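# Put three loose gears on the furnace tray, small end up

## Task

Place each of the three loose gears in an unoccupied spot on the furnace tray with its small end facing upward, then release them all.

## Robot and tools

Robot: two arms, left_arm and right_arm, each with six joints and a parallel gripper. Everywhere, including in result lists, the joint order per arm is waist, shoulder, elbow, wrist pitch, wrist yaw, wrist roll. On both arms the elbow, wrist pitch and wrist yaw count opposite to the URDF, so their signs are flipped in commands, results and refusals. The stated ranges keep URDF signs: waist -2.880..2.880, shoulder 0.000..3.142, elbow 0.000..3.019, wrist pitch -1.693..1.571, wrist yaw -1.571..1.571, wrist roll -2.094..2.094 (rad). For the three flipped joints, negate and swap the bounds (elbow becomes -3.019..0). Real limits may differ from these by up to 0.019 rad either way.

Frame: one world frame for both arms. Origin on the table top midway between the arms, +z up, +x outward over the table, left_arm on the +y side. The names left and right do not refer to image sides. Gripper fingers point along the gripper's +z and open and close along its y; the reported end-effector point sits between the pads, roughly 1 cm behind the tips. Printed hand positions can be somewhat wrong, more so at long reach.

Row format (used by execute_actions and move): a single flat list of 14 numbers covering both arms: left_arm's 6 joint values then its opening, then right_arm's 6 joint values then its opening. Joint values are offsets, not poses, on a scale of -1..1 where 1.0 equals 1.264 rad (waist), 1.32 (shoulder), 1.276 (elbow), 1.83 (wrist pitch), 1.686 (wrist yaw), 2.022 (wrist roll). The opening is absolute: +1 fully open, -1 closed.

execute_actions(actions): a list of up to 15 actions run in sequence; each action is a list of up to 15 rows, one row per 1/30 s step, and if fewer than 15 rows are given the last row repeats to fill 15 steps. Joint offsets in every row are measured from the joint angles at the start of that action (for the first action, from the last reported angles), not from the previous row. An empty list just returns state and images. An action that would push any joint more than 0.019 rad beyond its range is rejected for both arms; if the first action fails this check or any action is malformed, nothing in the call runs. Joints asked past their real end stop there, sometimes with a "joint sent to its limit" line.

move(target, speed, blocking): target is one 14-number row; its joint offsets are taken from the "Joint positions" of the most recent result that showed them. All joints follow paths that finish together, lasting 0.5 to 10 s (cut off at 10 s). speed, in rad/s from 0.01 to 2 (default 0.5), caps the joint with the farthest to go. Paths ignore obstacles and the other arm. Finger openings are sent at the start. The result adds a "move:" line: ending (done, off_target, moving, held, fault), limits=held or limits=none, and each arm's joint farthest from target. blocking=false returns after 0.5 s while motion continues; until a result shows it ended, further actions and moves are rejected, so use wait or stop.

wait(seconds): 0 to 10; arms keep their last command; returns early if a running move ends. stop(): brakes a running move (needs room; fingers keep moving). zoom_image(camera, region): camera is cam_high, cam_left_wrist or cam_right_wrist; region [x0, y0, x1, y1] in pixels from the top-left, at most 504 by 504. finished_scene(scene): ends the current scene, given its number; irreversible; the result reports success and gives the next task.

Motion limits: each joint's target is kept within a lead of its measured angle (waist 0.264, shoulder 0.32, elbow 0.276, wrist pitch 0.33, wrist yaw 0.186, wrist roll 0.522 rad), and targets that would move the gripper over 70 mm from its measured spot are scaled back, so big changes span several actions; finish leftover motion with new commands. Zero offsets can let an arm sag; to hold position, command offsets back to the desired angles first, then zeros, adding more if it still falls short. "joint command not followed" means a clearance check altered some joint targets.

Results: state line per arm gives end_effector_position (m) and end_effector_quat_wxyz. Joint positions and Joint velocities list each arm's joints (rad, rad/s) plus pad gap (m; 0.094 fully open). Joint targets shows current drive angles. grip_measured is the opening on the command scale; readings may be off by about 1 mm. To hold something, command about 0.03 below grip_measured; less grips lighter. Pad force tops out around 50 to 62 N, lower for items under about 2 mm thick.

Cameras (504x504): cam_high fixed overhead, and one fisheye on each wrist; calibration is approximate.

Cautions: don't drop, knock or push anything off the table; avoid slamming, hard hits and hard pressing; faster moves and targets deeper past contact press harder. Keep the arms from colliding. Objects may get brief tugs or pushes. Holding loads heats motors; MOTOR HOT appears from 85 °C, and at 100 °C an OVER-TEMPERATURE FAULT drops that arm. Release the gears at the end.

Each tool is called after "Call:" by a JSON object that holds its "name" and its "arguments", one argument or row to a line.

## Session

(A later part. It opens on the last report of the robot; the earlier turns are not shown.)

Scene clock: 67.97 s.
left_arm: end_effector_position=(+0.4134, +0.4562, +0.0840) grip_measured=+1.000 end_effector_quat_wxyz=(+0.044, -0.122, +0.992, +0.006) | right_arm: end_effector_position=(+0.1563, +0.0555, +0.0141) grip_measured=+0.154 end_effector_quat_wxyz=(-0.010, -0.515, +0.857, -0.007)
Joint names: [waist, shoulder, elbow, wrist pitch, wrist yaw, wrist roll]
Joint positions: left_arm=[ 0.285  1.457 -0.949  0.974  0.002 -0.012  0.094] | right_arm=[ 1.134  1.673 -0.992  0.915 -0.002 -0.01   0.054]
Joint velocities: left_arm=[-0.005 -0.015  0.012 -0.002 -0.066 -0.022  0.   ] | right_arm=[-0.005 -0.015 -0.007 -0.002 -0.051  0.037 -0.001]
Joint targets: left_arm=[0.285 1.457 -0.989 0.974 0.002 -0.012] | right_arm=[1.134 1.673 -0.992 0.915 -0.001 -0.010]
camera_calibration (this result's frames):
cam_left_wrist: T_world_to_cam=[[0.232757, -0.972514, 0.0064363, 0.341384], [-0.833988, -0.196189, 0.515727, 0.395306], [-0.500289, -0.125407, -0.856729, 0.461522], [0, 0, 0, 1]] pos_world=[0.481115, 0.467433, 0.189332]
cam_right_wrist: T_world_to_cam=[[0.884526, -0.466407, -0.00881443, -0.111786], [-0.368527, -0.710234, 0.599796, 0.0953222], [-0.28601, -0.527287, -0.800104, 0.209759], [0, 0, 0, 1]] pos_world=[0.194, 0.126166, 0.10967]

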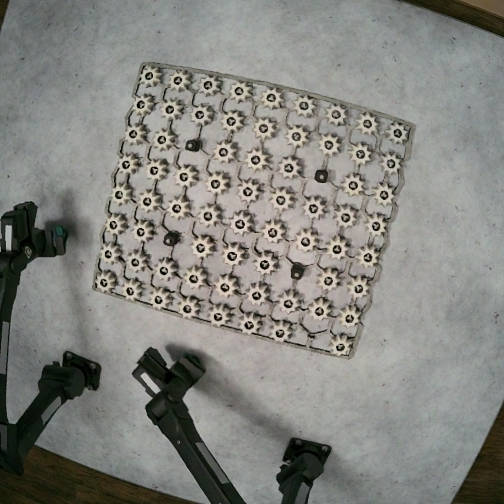

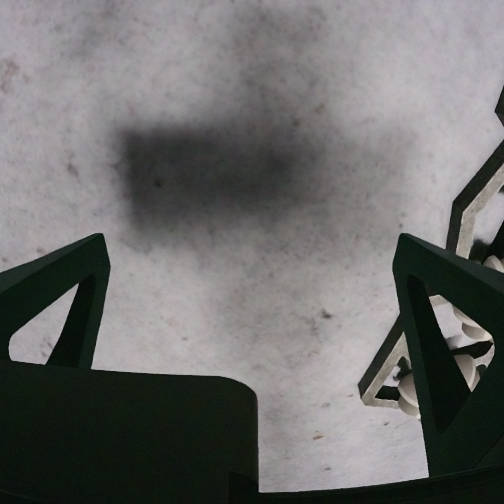

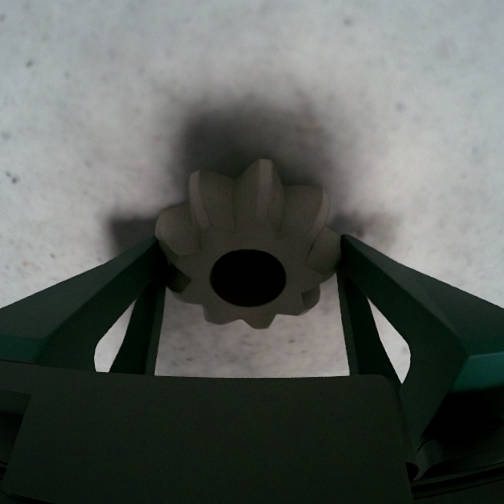

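Call:
{"name": "move", "arguments": {
  "target": [0,0,-0.031,0,0,0,1, -0.225,-0.242,0.106,0.081,0,-0.27,0.10],
  "speed": 0.5
}}

Call:
{"name": "move", "arguments": {
  "target": [0,0,-0.031,0,0,0,1, -0.455,0,-0.02,0,0,0,0.10],
  "speed": 0.6
}}

Scene clock: 70.47 s.
left_arm: end_effector_position=(+0.4134, +0.4562, +0.0840) grip_measured=+1.000 end_effector_quat_wxyz=(+0.044, -0.122, +0.992, +0.006) | right_arm: end_effector_position=(+0.1950, -0.0701, +0.0750) grip_measured=+0.154 end_effector_quat_wxyz=(-0.008, -0.620, +0.785, -0.001)
Joint names: [waist, shoulder, elbow, wrist pitch, wrist yaw, wrist roll]
Joint positions: left_arm=[ 0.285  1.457 -0.949  0.974  0.002 -0.012  0.094] | right_arm=[ 0.853  1.377 -0.843  1.053 -0.    -0.546  0.054]
Joint velocities: left_arm=[-0.015 -0.005  0.007 -0.012  0.051  0.007  0.   ] | right_arm=[-0.015  0.015  0.012  0.027 -0.037  0.007 -0.   ]
Joint targets: left_arm=[0.285 1.457 -0.989 0.974 0.002 -0.012] | right_arm=[0.849 1.353 -0.857 1.063 -0.001 -0.556]
move: off_target (left_arm, right_arm); limits=none; left_arm: farthest joint: the elbow, 0.039 radians from its target (0.039 radians at the start); right_arm: farthest joint: the shoulder, 0.024 radians from its target (0.319 radians at the start)
camera_calibration (this result's frames):
cam_left_wrist: T_world_to_cam=[[0.232757, -0.972514, 0.0064363, 0.341384], [-0.833988, -0.196189, 0.515727, 0.395306], [-0.500289, -0.125407, -0.856729, 0.461522], [0, 0, 0, 1]] pos_world=[0.481115, 0.467433, 0.189332]
cam_right_wrist: T_world_to_cam=[[0.973506, -0.227954, -0.0179575, -0.204044], [-0.173573, -0.787816, 0.590947, -0.0588863], [-0.148856, -0.572173, -0.806511, 0.173933], [0, 0, 0, 1]] pos_world=[0.214308, 0.00661552, 0.171413]

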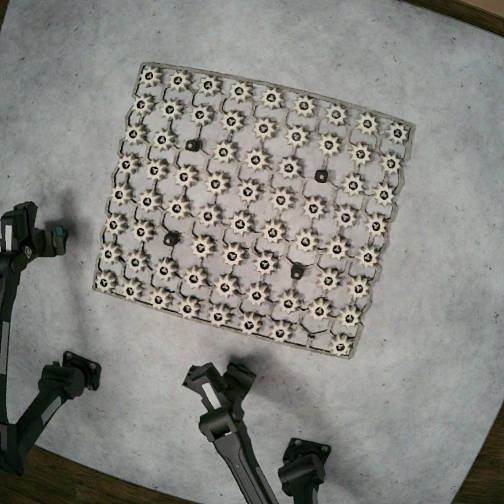

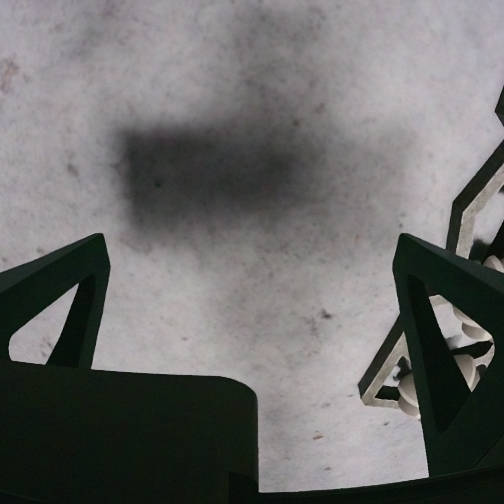

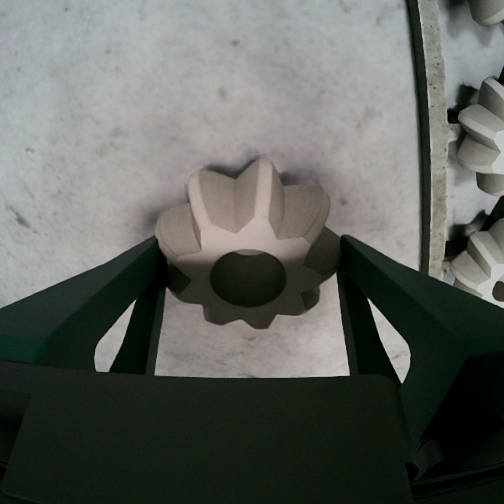

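Scene clock: 71.87 s.
left_arm: end_effector_position=(+0.4134, +0.4562, +0.0840) grip_measured=+1.000 end_effector_quat_wxyz=(+0.044, -0.122, +0.992, +0.006) | right_arm: end_effector_position=(+0.2832, -0.2424, +0.0712) grip_measured=+0.154 end_effector_quat_wxyz=(-0.014, -0.369, +0.929, +0.002)
Joint names: [waist, shoulder, elbow, wrist pitch, wrist yaw, wrist roll]
Joint positions: left_arm=[ 0.285  1.457 -0.949  0.974  0.002 -0.012  0.094] | right_arm=[ 0.272  1.377 -0.831  1.053 -0.    -0.546  0.054]
Joint velocities: left_arm=[-0.015 -0.005 -0.022 -0.017 -0.051  0.007  0.   ] | right_arm=[-0.005  0.015 -0.002  0.032  0.022 -0.037  0.001]
Joint targets: left_arm=[0.285 1.457 -0.989 0.974 0.002 -0.012] | right_arm=[0.278 1.377 -0.869 1.053 -0.000 -0.546]
move: off_target (left_arm, right_arm); limits=none; left_arm: farthest joint: the elbow, 0.039 radians from its target (0.039 radians at the start); right_arm: farthest joint: the elbow, 0.037 radians from its target (0.025 radians at the start)
camera_calibration (this result's frames):
cam_left_wrist: T_world_to_cam=[[0.232757, -0.972514, 0.0064363, 0.341384], [-0.833988, -0.196189, 0.515727, 0.395306], [-0.500289, -0.125407, -0.856729, 0.461522], [0, 0, 0, 1]] pos_world=[0.481115, 0.467433, 0.189332]
cam_right_wrist: T_world_to_cam=[[0.688418, -0.724912, -0.0241362, -0.368555], [-0.570604, -0.561822, 0.598972, -0.0104639], [-0.447762, -0.398571, -0.800406, 0.211668], [0, 0, 0, 1]] pos_world=[0.342526, -0.188684, 0.166793]

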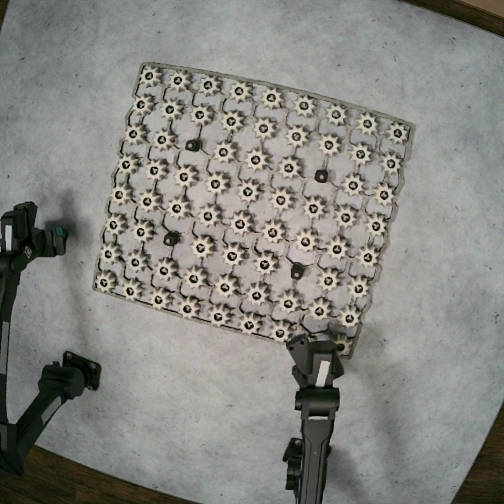

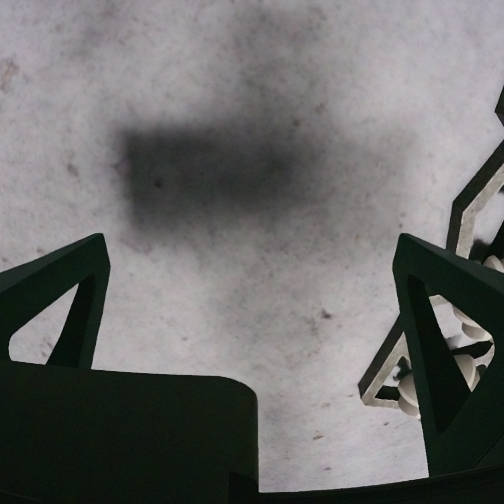

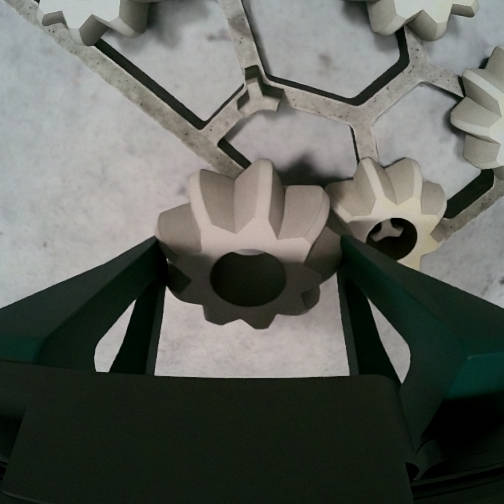

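Call:
{"name": "zoom_image", "arguments": {
  "camera": "cam_right_wrist",
  "region": [205, 40, 315, 150]
}}

Call:
{"name": "zoom_image", "arguments": {
  "camera": "cam_right_wrist",
  "region": [190, 230, 310, 330]
}}

Region (205, 40, 315, 150) of cam_right_wrist's 504x504 image, scaled by 4.582, with more detail than that image has.

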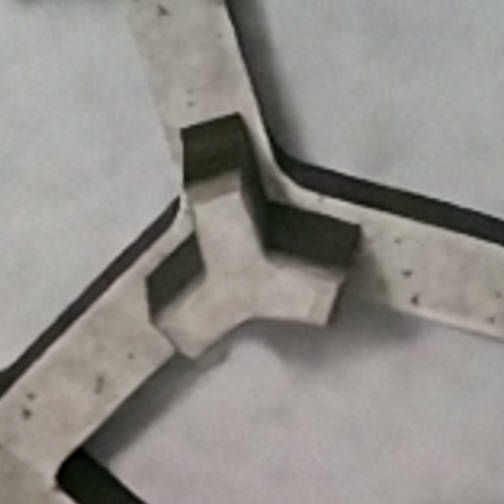

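Region (190, 230, 310, 330) of cam_right_wrist's 504x504 image, scaled by 4.200, with more detail than that image has.

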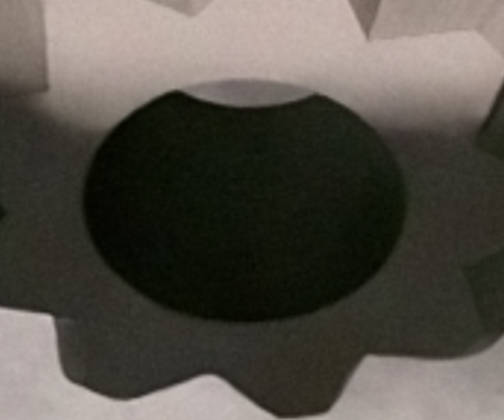

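Call:
{"name": "execute_actions", "arguments": {
  "actions": []
}}

Scene clock: 73.50 s.
left_arm: end_effector_position=(+0.4134, +0.4562, +0.0840) grip_measured=+1.000 end_effector_quat_wxyz=(+0.044, -0.122, +0.992, +0.006) | right_arm: end_effector_position=(+0.2772, -0.2437, +0.0593) grip_measured=+0.154 end_effector_quat_wxyz=(-0.032, -0.369, +0.929, +0.005)
Joint names: [waist, shoulder, elbow, wrist pitch, wrist yaw, wrist roll]
Joint positions: left_arm=[ 0.285  1.457 -0.949  0.974  0.002 -0.012  0.094] | right_arm=[ 0.272  1.406 -0.822  1.053 -0.    -0.546  0.054]
Joint velocities: left_arm=[-0.015 -0.015 -0.002 -0.007  0.037 -0.081  0.   ] | right_arm=[ 0.005 -0.005  0.002 -0.007 -0.051  0.022 -0.   ]
Joint targets: left_arm=[0.285 1.457 -0.989 0.974 0.002 -0.012] | right_arm=[0.278 1.377 -0.869 1.052 -0.000 -0.546]
camera_calibration (this result's frames):
cam_left_wrist: T_world_to_cam=[[0.232757, -0.972514, 0.0064363, 0.341384], [-0.833988, -0.196189, 0.515727, 0.395306], [-0.500289, -0.125407, -0.856729, 0.461522], [0, 0, 0, 1]] pos_world=[0.481115, 0.467433, 0.189332]
cam_right_wrist: T_world_to_cam=[[0.687146, -0.725183, -0.04404, -0.364155], [-0.547781, -0.556962, 0.624283, -0.0141732], [-0.477248, -0.40485, -0.779956, 0.204409], [0, 0, 0, 1]] pos_world=[0.340018, -0.189218, 0.15224]

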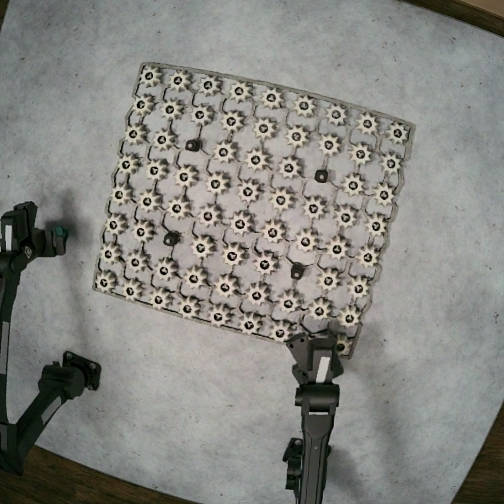

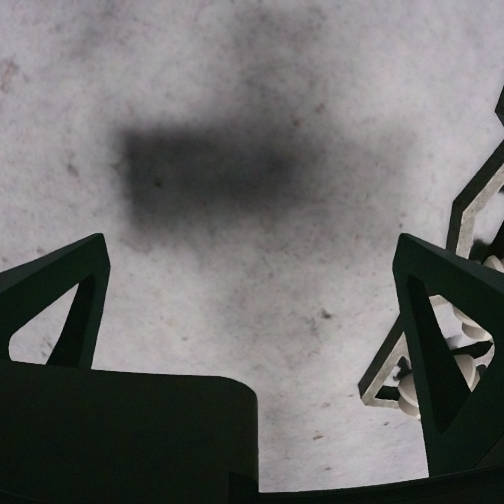

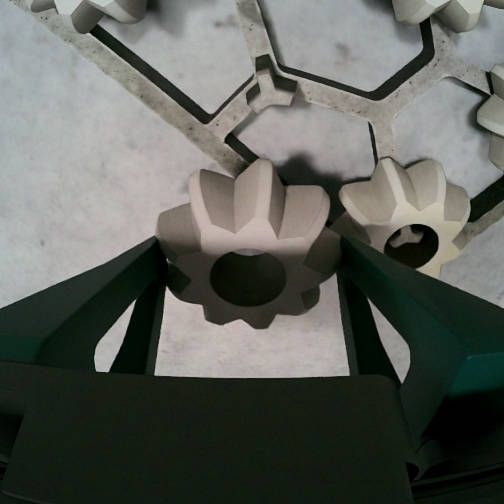

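Call:
{"name": "zoom_image", "arguments": {
  "camera": "cam_right_wrist",
  "region": [200, 40, 320, 160]
}}

Call:
{"name": "zoom_image", "arguments": {
  "camera": "cam_right_wrist",
  "region": [180, 220, 320, 340]
}}

Region (200, 40, 320, 160) of cam_right_wrist's 504x504 image, scaled by 4.200, with more detail than that image has.

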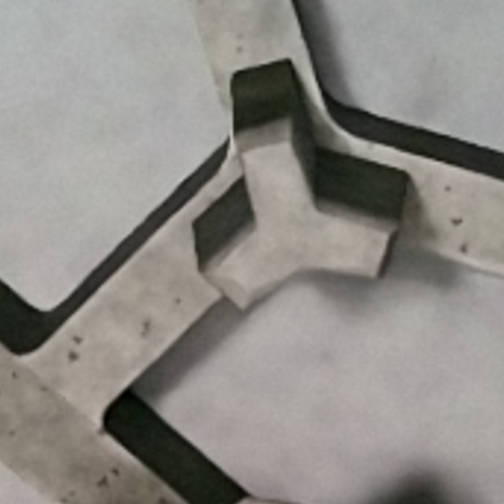

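Region (180, 220, 320, 340) of cam_right_wrist's 504x504 image, scaled by 3.600, with more detail than that image has; it fills the top 432 rows of this view, and the rest is white.

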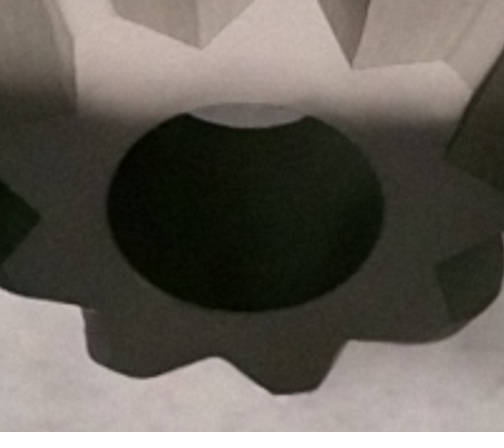

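Call:
{"name": "move", "arguments": {
  "target": [0,0,-0.031,0,0,0,1, 0.0435,0.036,-0.0846,-0.0377,0,0,0.10],
  "speed": 0.15
}}

Scene clock: 77.00 s.
left_arm: end_effector_position=(+0.4134, +0.4562, +0.0840) grip_measured=+1.000 end_effector_quat_wxyz=(+0.044, -0.122, +0.992, +0.006) | right_arm: end_effector_position=(+0.3093, -0.2198, +0.0631) grip_measured=+0.154 end_effector_quat_wxyz=(+0.004, -0.390, +0.921, -0.001)
Joint names: [waist, shoulder, elbow, wrist pitch, wrist yaw, wrist roll]
Joint positions: left_arm=[ 0.285  1.457 -0.949  0.974  0.002 -0.012  0.094] | right_arm=[ 0.318  1.447 -0.878  0.994 -0.    -0.546  0.054]
Joint velocities: left_arm=[-0.015 -0.005 -0.007  0.002 -0.022 -0.007  0.   ] | right_arm=[ 0.005 -0.024 -0.007  0.022  0.095 -0.007 -0.001]
Joint targets: left_arm=[0.285 1.457 -0.989 0.974 0.002 -0.012] | right_arm=[0.327 1.453 -0.930 0.984 -0.000 -0.546]
move: off_target (left_arm, right_arm); limits=none; left_arm: farthest joint: the elbow, 0.039 radians from its target (0.039 radians at the start); right_arm: farthest joint: the elbow, 0.052 radians from its target (0.108 radians at the start)
camera_calibration (this result's frames):
cam_left_wrist: T_world_to_cam=[[0.232757, -0.972514, 0.0064363, 0.341384], [-0.833988, -0.196189, 0.515727, 0.395306], [-0.500289, -0.125407, -0.856729, 0.461522], [0, 0, 0, 1]] pos_world=[0.481115, 0.467433, 0.189332]
cam_right_wrist: T_world_to_cam=[[0.721378, -0.692517, -0.00579302, -0.374524], [-0.564229, -0.592553, 0.574915, 0.0148486], [-0.401571, -0.411462, -0.818193, 0.209889], [0, 0, 0, 1]] pos_world=[0.362837, -0.164204, 0.161024]

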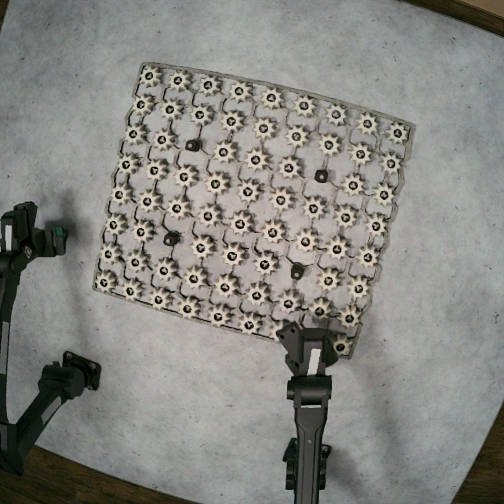

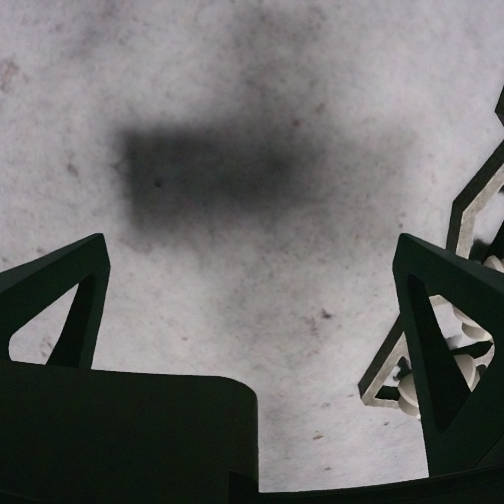

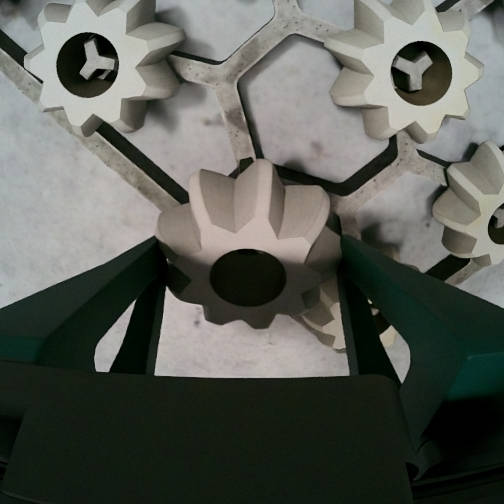

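Call:
{"name": "move", "arguments": {
  "target": [0,0,-0.031,0,0,0,1, 0.0105,0.030,-0.024,-0.022,0,0,0.10],
  "speed": 0.1
}}

Scene clock: 78.97 s.
left_arm: end_effector_position=(+0.4134, +0.4562, +0.0840) grip_measured=+1.000 end_effector_quat_wxyz=(+0.044, -0.122, +0.992, +0.006) | right_arm: end_effector_position=(+0.3101, -0.2188, +0.0488) grip_measured=+0.154 end_effector_quat_wxyz=(-0.004, -0.391, +0.920, +0.000)
Joint names: [waist, shoulder, elbow, wrist pitch, wrist yaw, wrist roll]
Joint positions: left_arm=[ 0.285  1.457 -0.949  0.974  0.002 -0.012  0.094] | right_arm=[ 0.319  1.482 -0.871  0.968 -0.    -0.546  0.054]
Joint velocities: left_arm=[-0.005 -0.015  0.007  0.002 -0.007  0.081  0.   ] | right_arm=[-0.015 -0.005 -0.002 -0.012  0.022 -0.051  0.001]
Joint targets: left_arm=[0.285 1.457 -0.989 0.974 0.002 -0.012] | right_arm=[0.331 1.486 -0.908 0.954 -0.000 -0.546]
move: off_target (left_arm, right_arm); limits=none; left_arm: farthest joint: the elbow, 0.039 radians from its target (0.039 radians at the start); right_arm: farthest joint: the elbow, 0.037 radians from its target (0.031 radians at the start)
camera_calibration (this result's frames):
cam_left_wrist: T_world_to_cam=[[0.232757, -0.972514, 0.0064363, 0.341384], [-0.833988, -0.196189, 0.515727, 0.395306], [-0.500289, -0.125407, -0.856729, 0.461522], [0, 0, 0, 1]] pos_world=[0.481115, 0.467433, 0.189332]
cam_right_wrist: T_world_to_cam=[[0.722548, -0.691179, -0.0139699, -0.374203], [-0.55432, -0.591316, 0.585725, 0.0207346], [-0.413102, -0.415471, -0.810389, 0.201209], [0, 0, 0, 1]] pos_world=[0.364993, -0.162784, 0.145685]

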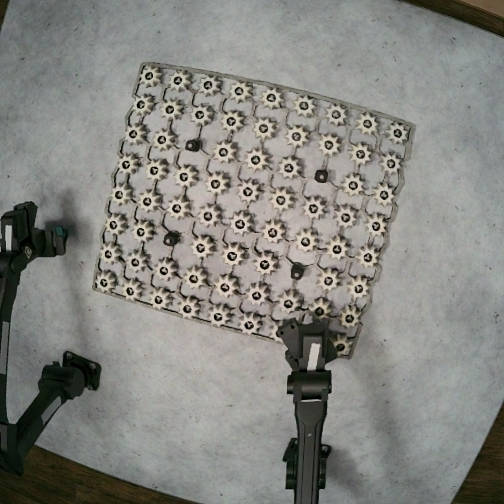

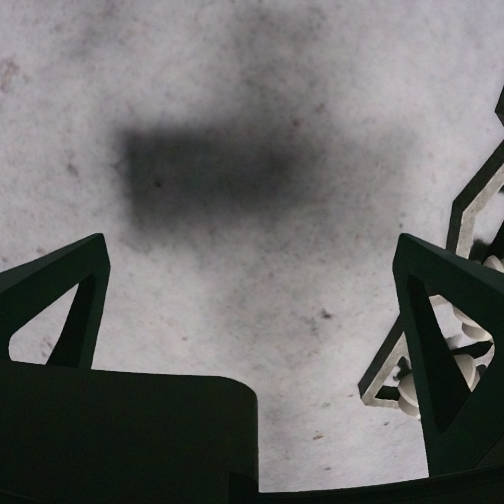

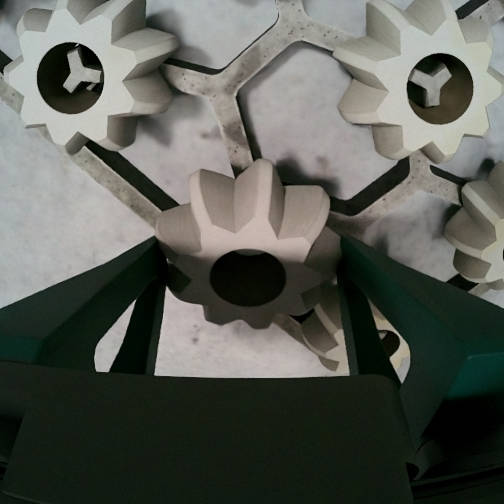

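Call:
{"name": "zoom_image", "arguments": {
  "camera": "cam_right_wrist",
  "region": [180, 220, 320, 340]
}}

Region (180, 220, 320, 340) of cam_right_wrist's 504x504 image, scaled by 3.600, with more detail than that image has; it fills the top 432 rows of this view, and the rest is white.

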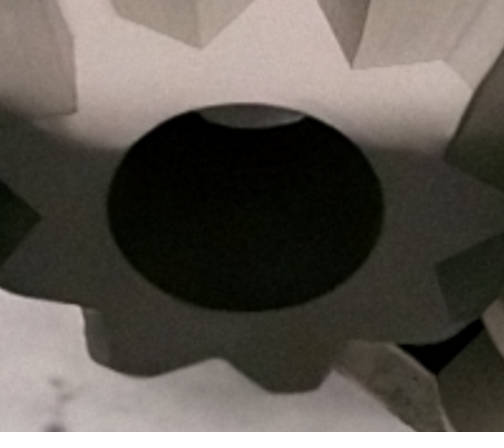

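Call:
{"name": "move", "arguments": {
  "target": [0,0,-0.031,0,0,0,1, 0.012,0.014,-0.020,-0.0245,0,0,0.10],
  "speed": 0.08
}}

Scene clock: 80.80 s.
left_arm: end_effector_position=(+0.4134, +0.4562, +0.0840) grip_measured=+1.000 end_effector_quat_wxyz=(+0.044, -0.122, +0.992, +0.006) | right_arm: end_effector_position=(+0.3133, -0.2165, +0.0426) grip_measured=+0.154 end_effector_quat_wxyz=(+0.002, -0.393, +0.920, -0.000)
Joint names: [waist, shoulder, elbow, wrist pitch, wrist yaw, wrist roll]
Joint positions: left_arm=[ 0.285  1.457 -0.949  0.974  0.002 -0.012  0.094] | right_arm=[ 0.323  1.495 -0.866  0.938 -0.    -0.546  0.054]
Joint velocities: left_arm=[-0.015 -0.015 -0.002  0.012 -0.007 -0.022  0.   ] | right_arm=[-0.005 -0.005  0.002  0.007  0.007  0.037  0.001]
Joint targets: left_arm=[0.285 1.457 -0.989 0.974 0.002 -0.012] | right_arm=[0.334 1.501 -0.897 0.923 -0.000 -0.546]
move: off_target (left_arm, right_arm); limits=none; left_arm: farthest joint: the elbow, 0.039 radians from its target (0.039 radians at the start); right_arm: farthest joint: the elbow, 0.031 radians from its target (0.025 radians at the start)
camera_calibration (this result's frames):
cam_left_wrist: T_world_to_cam=[[0.232757, -0.972514, 0.0064363, 0.341384], [-0.833988, -0.196189, 0.515727, 0.395306], [-0.500289, -0.125407, -0.856729, 0.461522], [0, 0, 0, 1]] pos_world=[0.481115, 0.467433, 0.189332]
cam_right_wrist: T_world_to_cam=[[0.725304, -0.688385, -0.00778759, -0.375521], [-0.558705, -0.595204, 0.577565, 0.0283488], [-0.402222, -0.414559, -0.816308, 0.195525], [0, 0, 0, 1]] pos_world=[0.36685, -0.160573, 0.140311]

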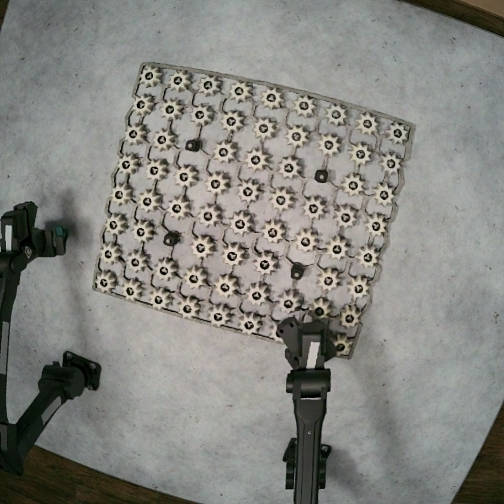

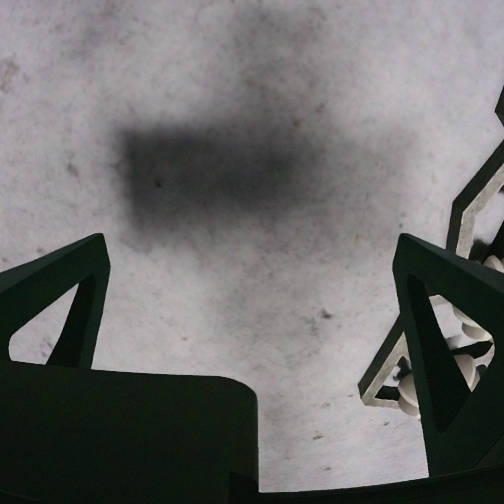

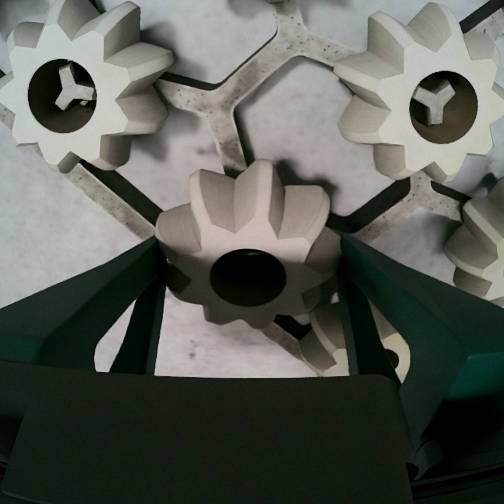

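Call:
{"name": "move", "arguments": {
  "target": [0,0,-0.031,0,0,0,1, 0.006,0.019,-0.010,-0.020,0,0,0.10],
  "speed": 0.06
}}

Call:
{"name": "zoom_image", "arguments": {
  "camera": "cam_right_wrist",
  "region": [180, 220, 320, 340]
}}

Scene clock: 82.43 s.
left_arm: end_effector_position=(+0.4134, +0.4562, +0.0840) grip_measured=+1.000 end_effector_quat_wxyz=(+0.044, -0.122, +0.992, +0.006) | right_arm: end_effector_position=(+0.3122, -0.2169, +0.0329) grip_measured=+0.154 end_effector_quat_wxyz=(-0.002, -0.393, +0.920, -0.000)
Joint names: [waist, shoulder, elbow, wrist pitch, wrist yaw, wrist roll]
Joint positions: left_arm=[ 0.285  1.457 -0.949  0.974  0.002 -0.012  0.094] | right_arm=[ 0.323  1.514 -0.856  0.916 -0.001 -0.546  0.054]
Joint velocities: left_arm=[-0.005 -0.005  0.007 -0.007 -0.037  0.007  0.   ] | right_arm=[-0.005 -0.005  0.017  0.002 -0.037 -0.051 -0.001]
Joint targets: left_arm=[0.285 1.457 -0.989 0.974 0.002 -0.012] | right_arm=[0.331 1.520 -0.878 0.901 -0.001 -0.546]
move: off_target (left_arm, right_arm); limits=none; left_arm: farthest joint: the elbow, 0.039 radians from its target (0.039 radians at the start); right_arm: farthest joint: the elbow, 0.023 radians from its target (0.013 radians at the start)
camera_calibration (this result's frames):
cam_left_wrist: T_world_to_cam=[[0.232757, -0.972514, 0.0064363, 0.341384], [-0.833988, -0.196189, 0.515727, 0.395306], [-0.500289, -0.125407, -0.856729, 0.461522], [0, 0, 0, 1]] pos_world=[0.481115, 0.467433, 0.189332]
cam_right_wrist: T_world_to_cam=[[0.725238, -0.688406, -0.0112518, -0.374928], [-0.5547, -0.593904, 0.58274, 0.0319798], [-0.407844, -0.416384, -0.812581, 0.188284], [0, 0, 0, 1]] pos_world=[0.366442, -0.160711, 0.130142]

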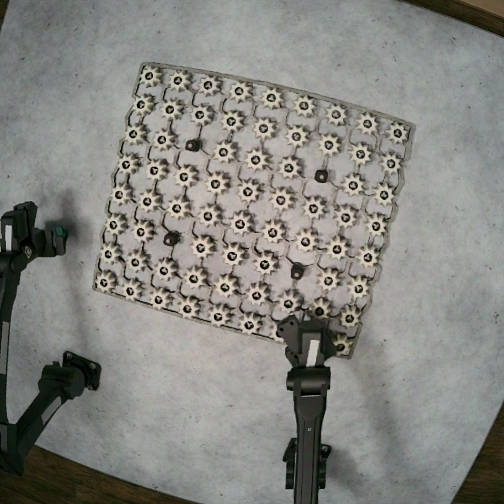

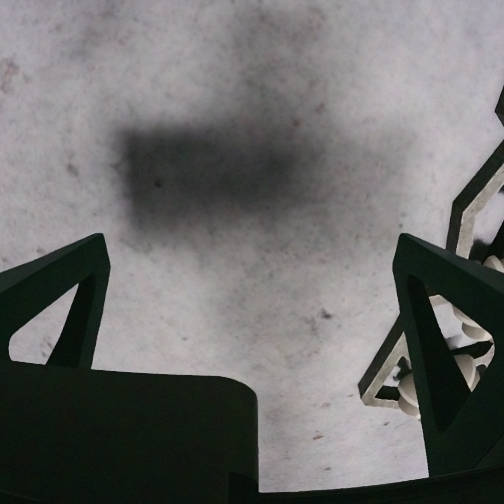

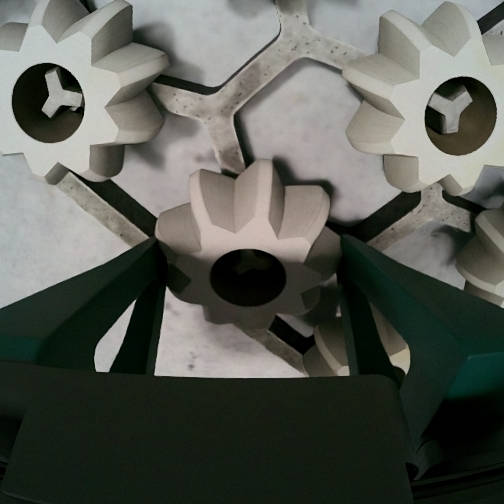

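Region (180, 220, 320, 340) of cam_right_wrist's 504x504 image, scaled by 3.600, with more detail than that image has; it fills the top 432 rows of this view, and the rest is white.

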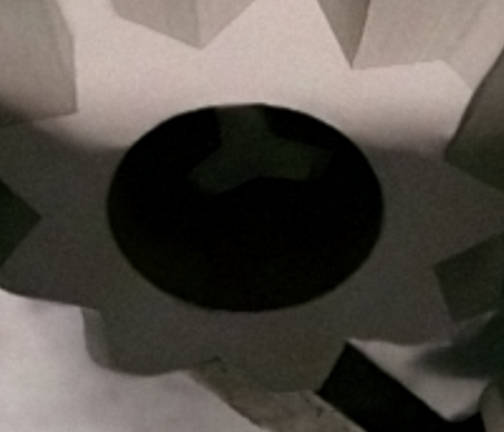

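Call:
{"name": "execute_actions", "arguments": {
  "actions": [
    [[0,0,-0.031,0,0,0,1, 0.006,0.004,-0.017,-0.008,0,0,0.10],[0,0,-0.031,0,0,0,1, 0.006,0.007,-0.017,-0.010,0,0,0.10],[0,0,-0.031,0,0,0,1, 0.006,0.009,-0.017,-0.011,0,0,0.10],[0,0,-0.031,0,0,0,1, 0.006,0.009,-0.017,-0.011,0,0,0.10],[0,0,-0.031,0,0,0,1, 0.006,0.009,-0.017,-0.011,0,0,0.10],[0,0,-0.031,0,0,0,1, 0.006,0.009,-0.017,-0.011,0,0,0.10],[0,0,-0.031,0,0,0,1, 0.006,0.009,-0.017,-0.011,0,0,0.10],[0,0,-0.031,0,0,0,1, 0.006,0.009,-0.017,-0.011,0,0,0.10],[0,0,-0.031,0,0,0,1, 0.006,0.009,-0.017,-0.011,0,0,0.13],[0,0,-0.031,0,0,0,1, 0.006,0.009,-0.017,-0.011,0,0,0.15],[0,0,-0.031,0,0,0,1, 0.006,0.009,-0.017,-0.011,0,0,0.18],[0,0,-0.031,0,0,0,1, 0.006,0.009,-0.017,-0.011,0,0,0.22],[0,0,-0.031,0,0,0,1, 0.006,0.009,-0.017,-0.011,0,0,0.26],[0,0,-0.031,0,0,0,1, 0.006,0.009,-0.017,-0.011,0,0,0.30],[0,0,-0.031,0,0,0,1, 0.006,0.009,-0.017,-0.011,0,0,0.33]]
  ]
}}

Scene clock: 83.57 s.
left_arm: end_effector_position=(+0.4134, +0.4562, +0.0840) grip_measured=+1.000 end_effector_quat_wxyz=(+0.044, -0.122, +0.992, +0.006) | right_arm: end_effector_position=(+0.3133, -0.2166, +0.0312) grip_measured=+0.314 end_effector_quat_wxyz=(-0.001, -0.393, +0.920, -0.000)
Joint names: [waist, shoulder, elbow, wrist pitch, wrist yaw, wrist roll]
Joint positions: left_arm=[ 0.285  1.457 -0.949  0.974  0.002 -0.012  0.094] | right_arm=[ 0.323  1.519 -0.856  0.91  -0.001 -0.546  0.062]
Joint velocities: left_arm=[ 0.005  0.005  0.012 -0.002 -0.037  0.066  0.   ] | right_arm=[ 0.005  0.005  0.012 -0.012  0.007 -0.081  0.029]
Joint targets: left_arm=[0.285 1.457 -0.989 0.974 0.002 -0.012] | right_arm=[0.331 1.526 -0.878 0.896 -0.001 -0.546]
camera_calibration (this result's frames):
cam_left_wrist: T_world_to_cam=[[0.232757, -0.972514, 0.0064363, 0.341384], [-0.833988, -0.196189, 0.515727, 0.395306], [-0.500289, -0.125407, -0.856729, 0.461522], [0, 0, 0, 1]] pos_world=[0.481115, 0.467433, 0.189332]
cam_right_wrist: T_world_to_cam=[[0.725254, -0.688402, -0.0104541, -0.375555], [-0.555559, -0.594133, 0.581688, 0.0340035], [-0.406646, -0.416064, -0.813345, 0.187149], [0, 0, 0, 1]] pos_world=[0.367367, -0.160464, 0.128512]

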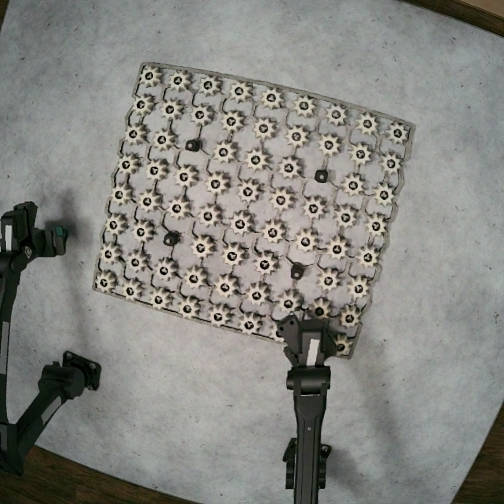

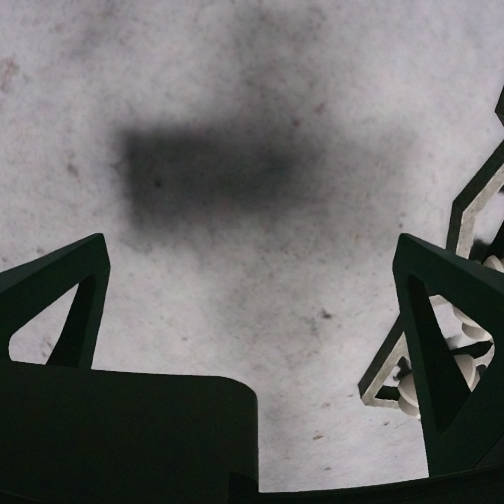

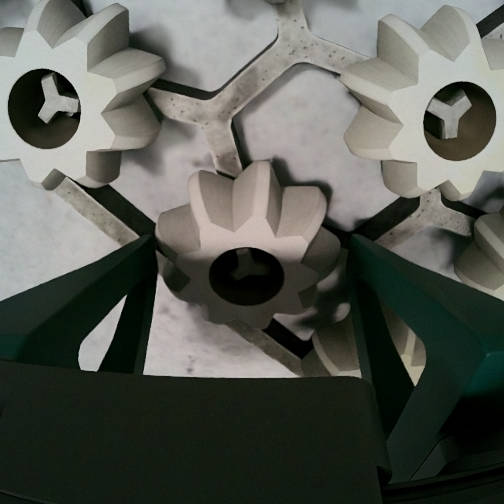

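Call:
{"name": "move", "arguments": {
  "target": [0,0,-0.031,0,0,0,1, 0.006,-0.080,-0.092,0.083,0,0,0.38],
  "speed": 0.25
}}

Scene clock: 86.43 s.
left_arm: end_effector_position=(+0.4134, +0.4562, +0.0840) grip_measured=+1.000 end_effector_quat_wxyz=(+0.044, -0.122, +0.992, +0.006) | right_arm: end_effector_position=(+0.3208, -0.2146, +0.0895) grip_measured=+0.379 end_effector_quat_wxyz=(+0.015, -0.393, +0.920, -0.003)
Joint names: [waist, shoulder, elbow, wrist pitch, wrist yaw, wrist roll]
Joint positions: left_arm=[ 0.285  1.457 -0.949  0.974  0.002 -0.012  0.094] | right_arm=[ 0.323  1.424 -0.934  1.05  -0.001 -0.546  0.065]
Joint velocities: left_arm=[ 0.005 -0.015 -0.002  0.022 -0.037 -0.007  0.   ] | right_arm=[-0.005 -0.015 -0.002  0.017  0.022  0.022  0.   ]
Joint targets: left_arm=[0.285 1.457 -0.989 0.974 0.002 -0.012] | right_arm=[0.331 1.413 -0.973 1.061 -0.001 -0.546]
move: off_target (left_arm, right_arm); limits=none; left_arm: farthest joint: the elbow, 0.039 radians from its target (0.039 radians at the start); right_arm: farthest joint: the elbow, 0.039 radians from its target (0.118 radians at the start)
camera_calibration (this result's frames):
cam_left_wrist: T_world_to_cam=[[0.232757, -0.972514, 0.0064363, 0.341384], [-0.833988, -0.196189, 0.515727, 0.395306], [-0.500289, -0.125407, -0.856729, 0.461522], [0, 0, 0, 1]] pos_world=[0.481115, 0.467433, 0.189332]
cam_right_wrist: T_world_to_cam=[[0.725314, -0.688386, 0.00669966, -0.380583], [-0.573632, -0.598966, 0.558736, 0.0122711], [-0.380613, -0.409102, -0.829319, 0.233095], [0, 0, 0, 1]] pos_world=[0.3718, -0.159279, 0.189003]

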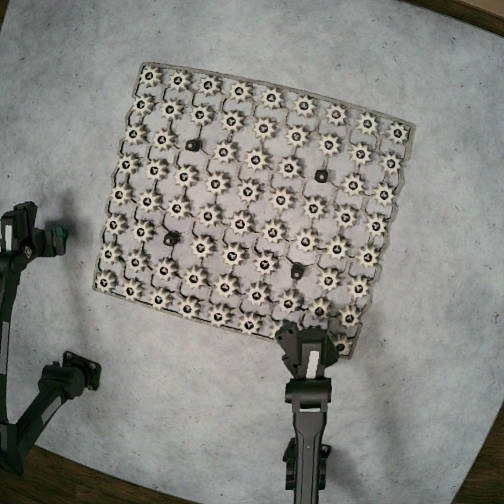

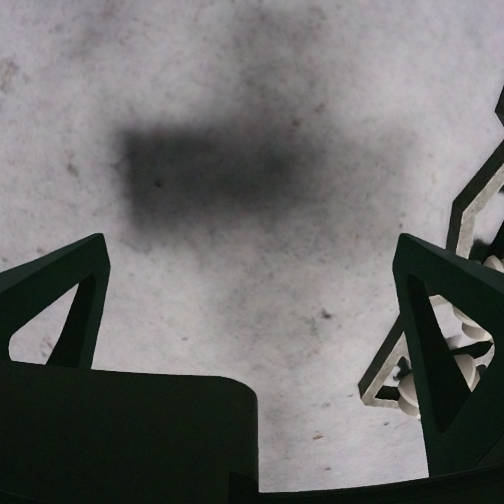

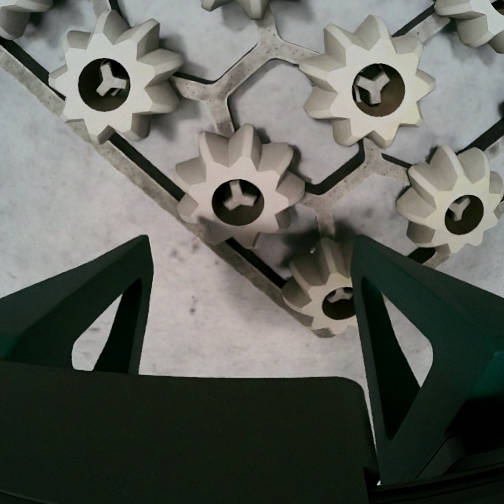

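Call:
{"name": "move", "arguments": {
  "target": [0,0,-0.031,0,0,0,1, -0.35,-0.03,-0.031,0.02,0,0,0.5],
  "speed": 0.5
}}

Scene clock: 87.93 s.
left_arm: end_effector_position=(+0.4134, +0.4562, +0.0840) grip_measured=+1.000 end_effector_quat_wxyz=(+0.044, -0.122, +0.992, +0.006) | right_arm: end_effector_position=(+0.3216, -0.3811, +0.0960) grip_measured=+0.499 end_effector_quat_wxyz=(+0.011, -0.179, +0.984, -0.005)
Joint names: [waist, shoulder, elbow, wrist pitch, wrist yaw, wrist roll]
Joint positions: left_arm=[ 0.285  1.457 -0.949  0.974  0.002 -0.012  0.094] | right_arm=[-0.123  1.406 -0.934  1.075 -0.001 -0.546  0.07 ]
Joint velocities: left_arm=[-0.015 -0.005 -0.012  0.002  0.007 -0.037  0.   ] | right_arm=[-0.005  0.005  0.002 -0.002 -0.037 -0.037  0.001]
Joint targets: left_arm=[0.285 1.457 -0.989 0.974 0.002 -0.012] | right_arm=[-0.119 1.385 -0.974 1.087 -0.001 -0.546]
move: off_target (left_arm, right_arm); limits=none; left_arm: farthest joint: the elbow, 0.039 radians from its target (0.039 radians at the start); right_arm: farthest joint: the elbow, 0.039 radians from its target (0.039 radians at the start)
camera_calibration (this result's frames):
cam_left_wrist: T_world_to_cam=[[0.232757, -0.972514, 0.0064363, 0.341384], [-0.833988, -0.196189, 0.515727, 0.395306], [-0.500289, -0.125407, -0.856729, 0.461522], [0, 0, 0, 1]] pos_world=[0.481115, 0.467433, 0.189332]
cam_right_wrist: T_world_to_cam=[[0.356792, -0.934178, 0.0033088, -0.470581], [-0.772521, -0.293055, 0.563321, 0.0894451], [-0.525273, -0.203545, -0.826231, 0.295153], [0, 0, 0, 1]] pos_world=[0.392034, -0.353318, 0.195036]

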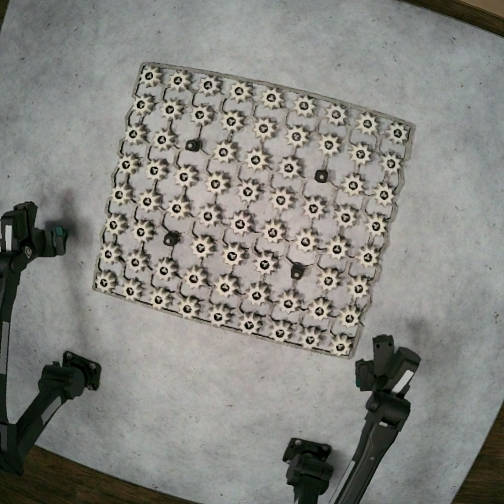

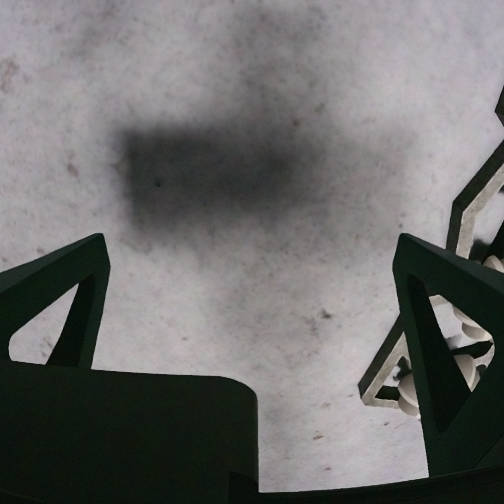

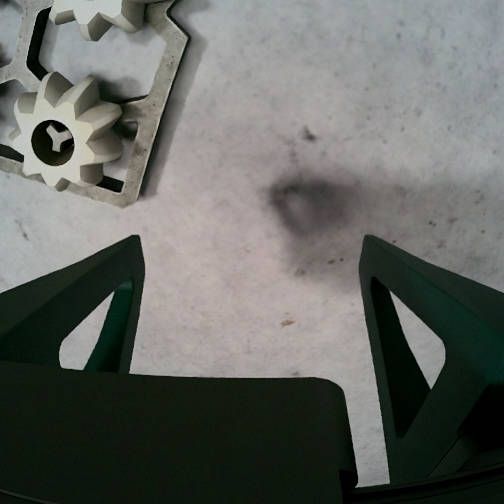

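Call:
{"name": "zoom_image", "arguments": {
  "camera": "cam_high",
  "region": [80, 50, 430, 370]
}}

Region (80, 50, 430, 370) of cam_high's 504x504 image, scaled by 1.440, with more detail than that image has; it fills the top 461 rows of this view, and the rest is white.

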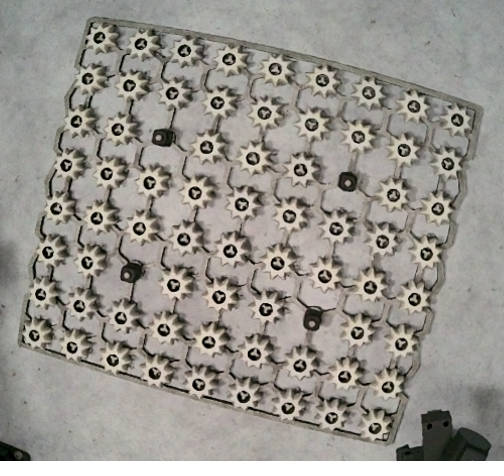

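All filled; all gears upright on pegs.

Call:
{"name": "finished_scene", "arguments": {
  "scene": 1
}}

The scene is finished: the task was done.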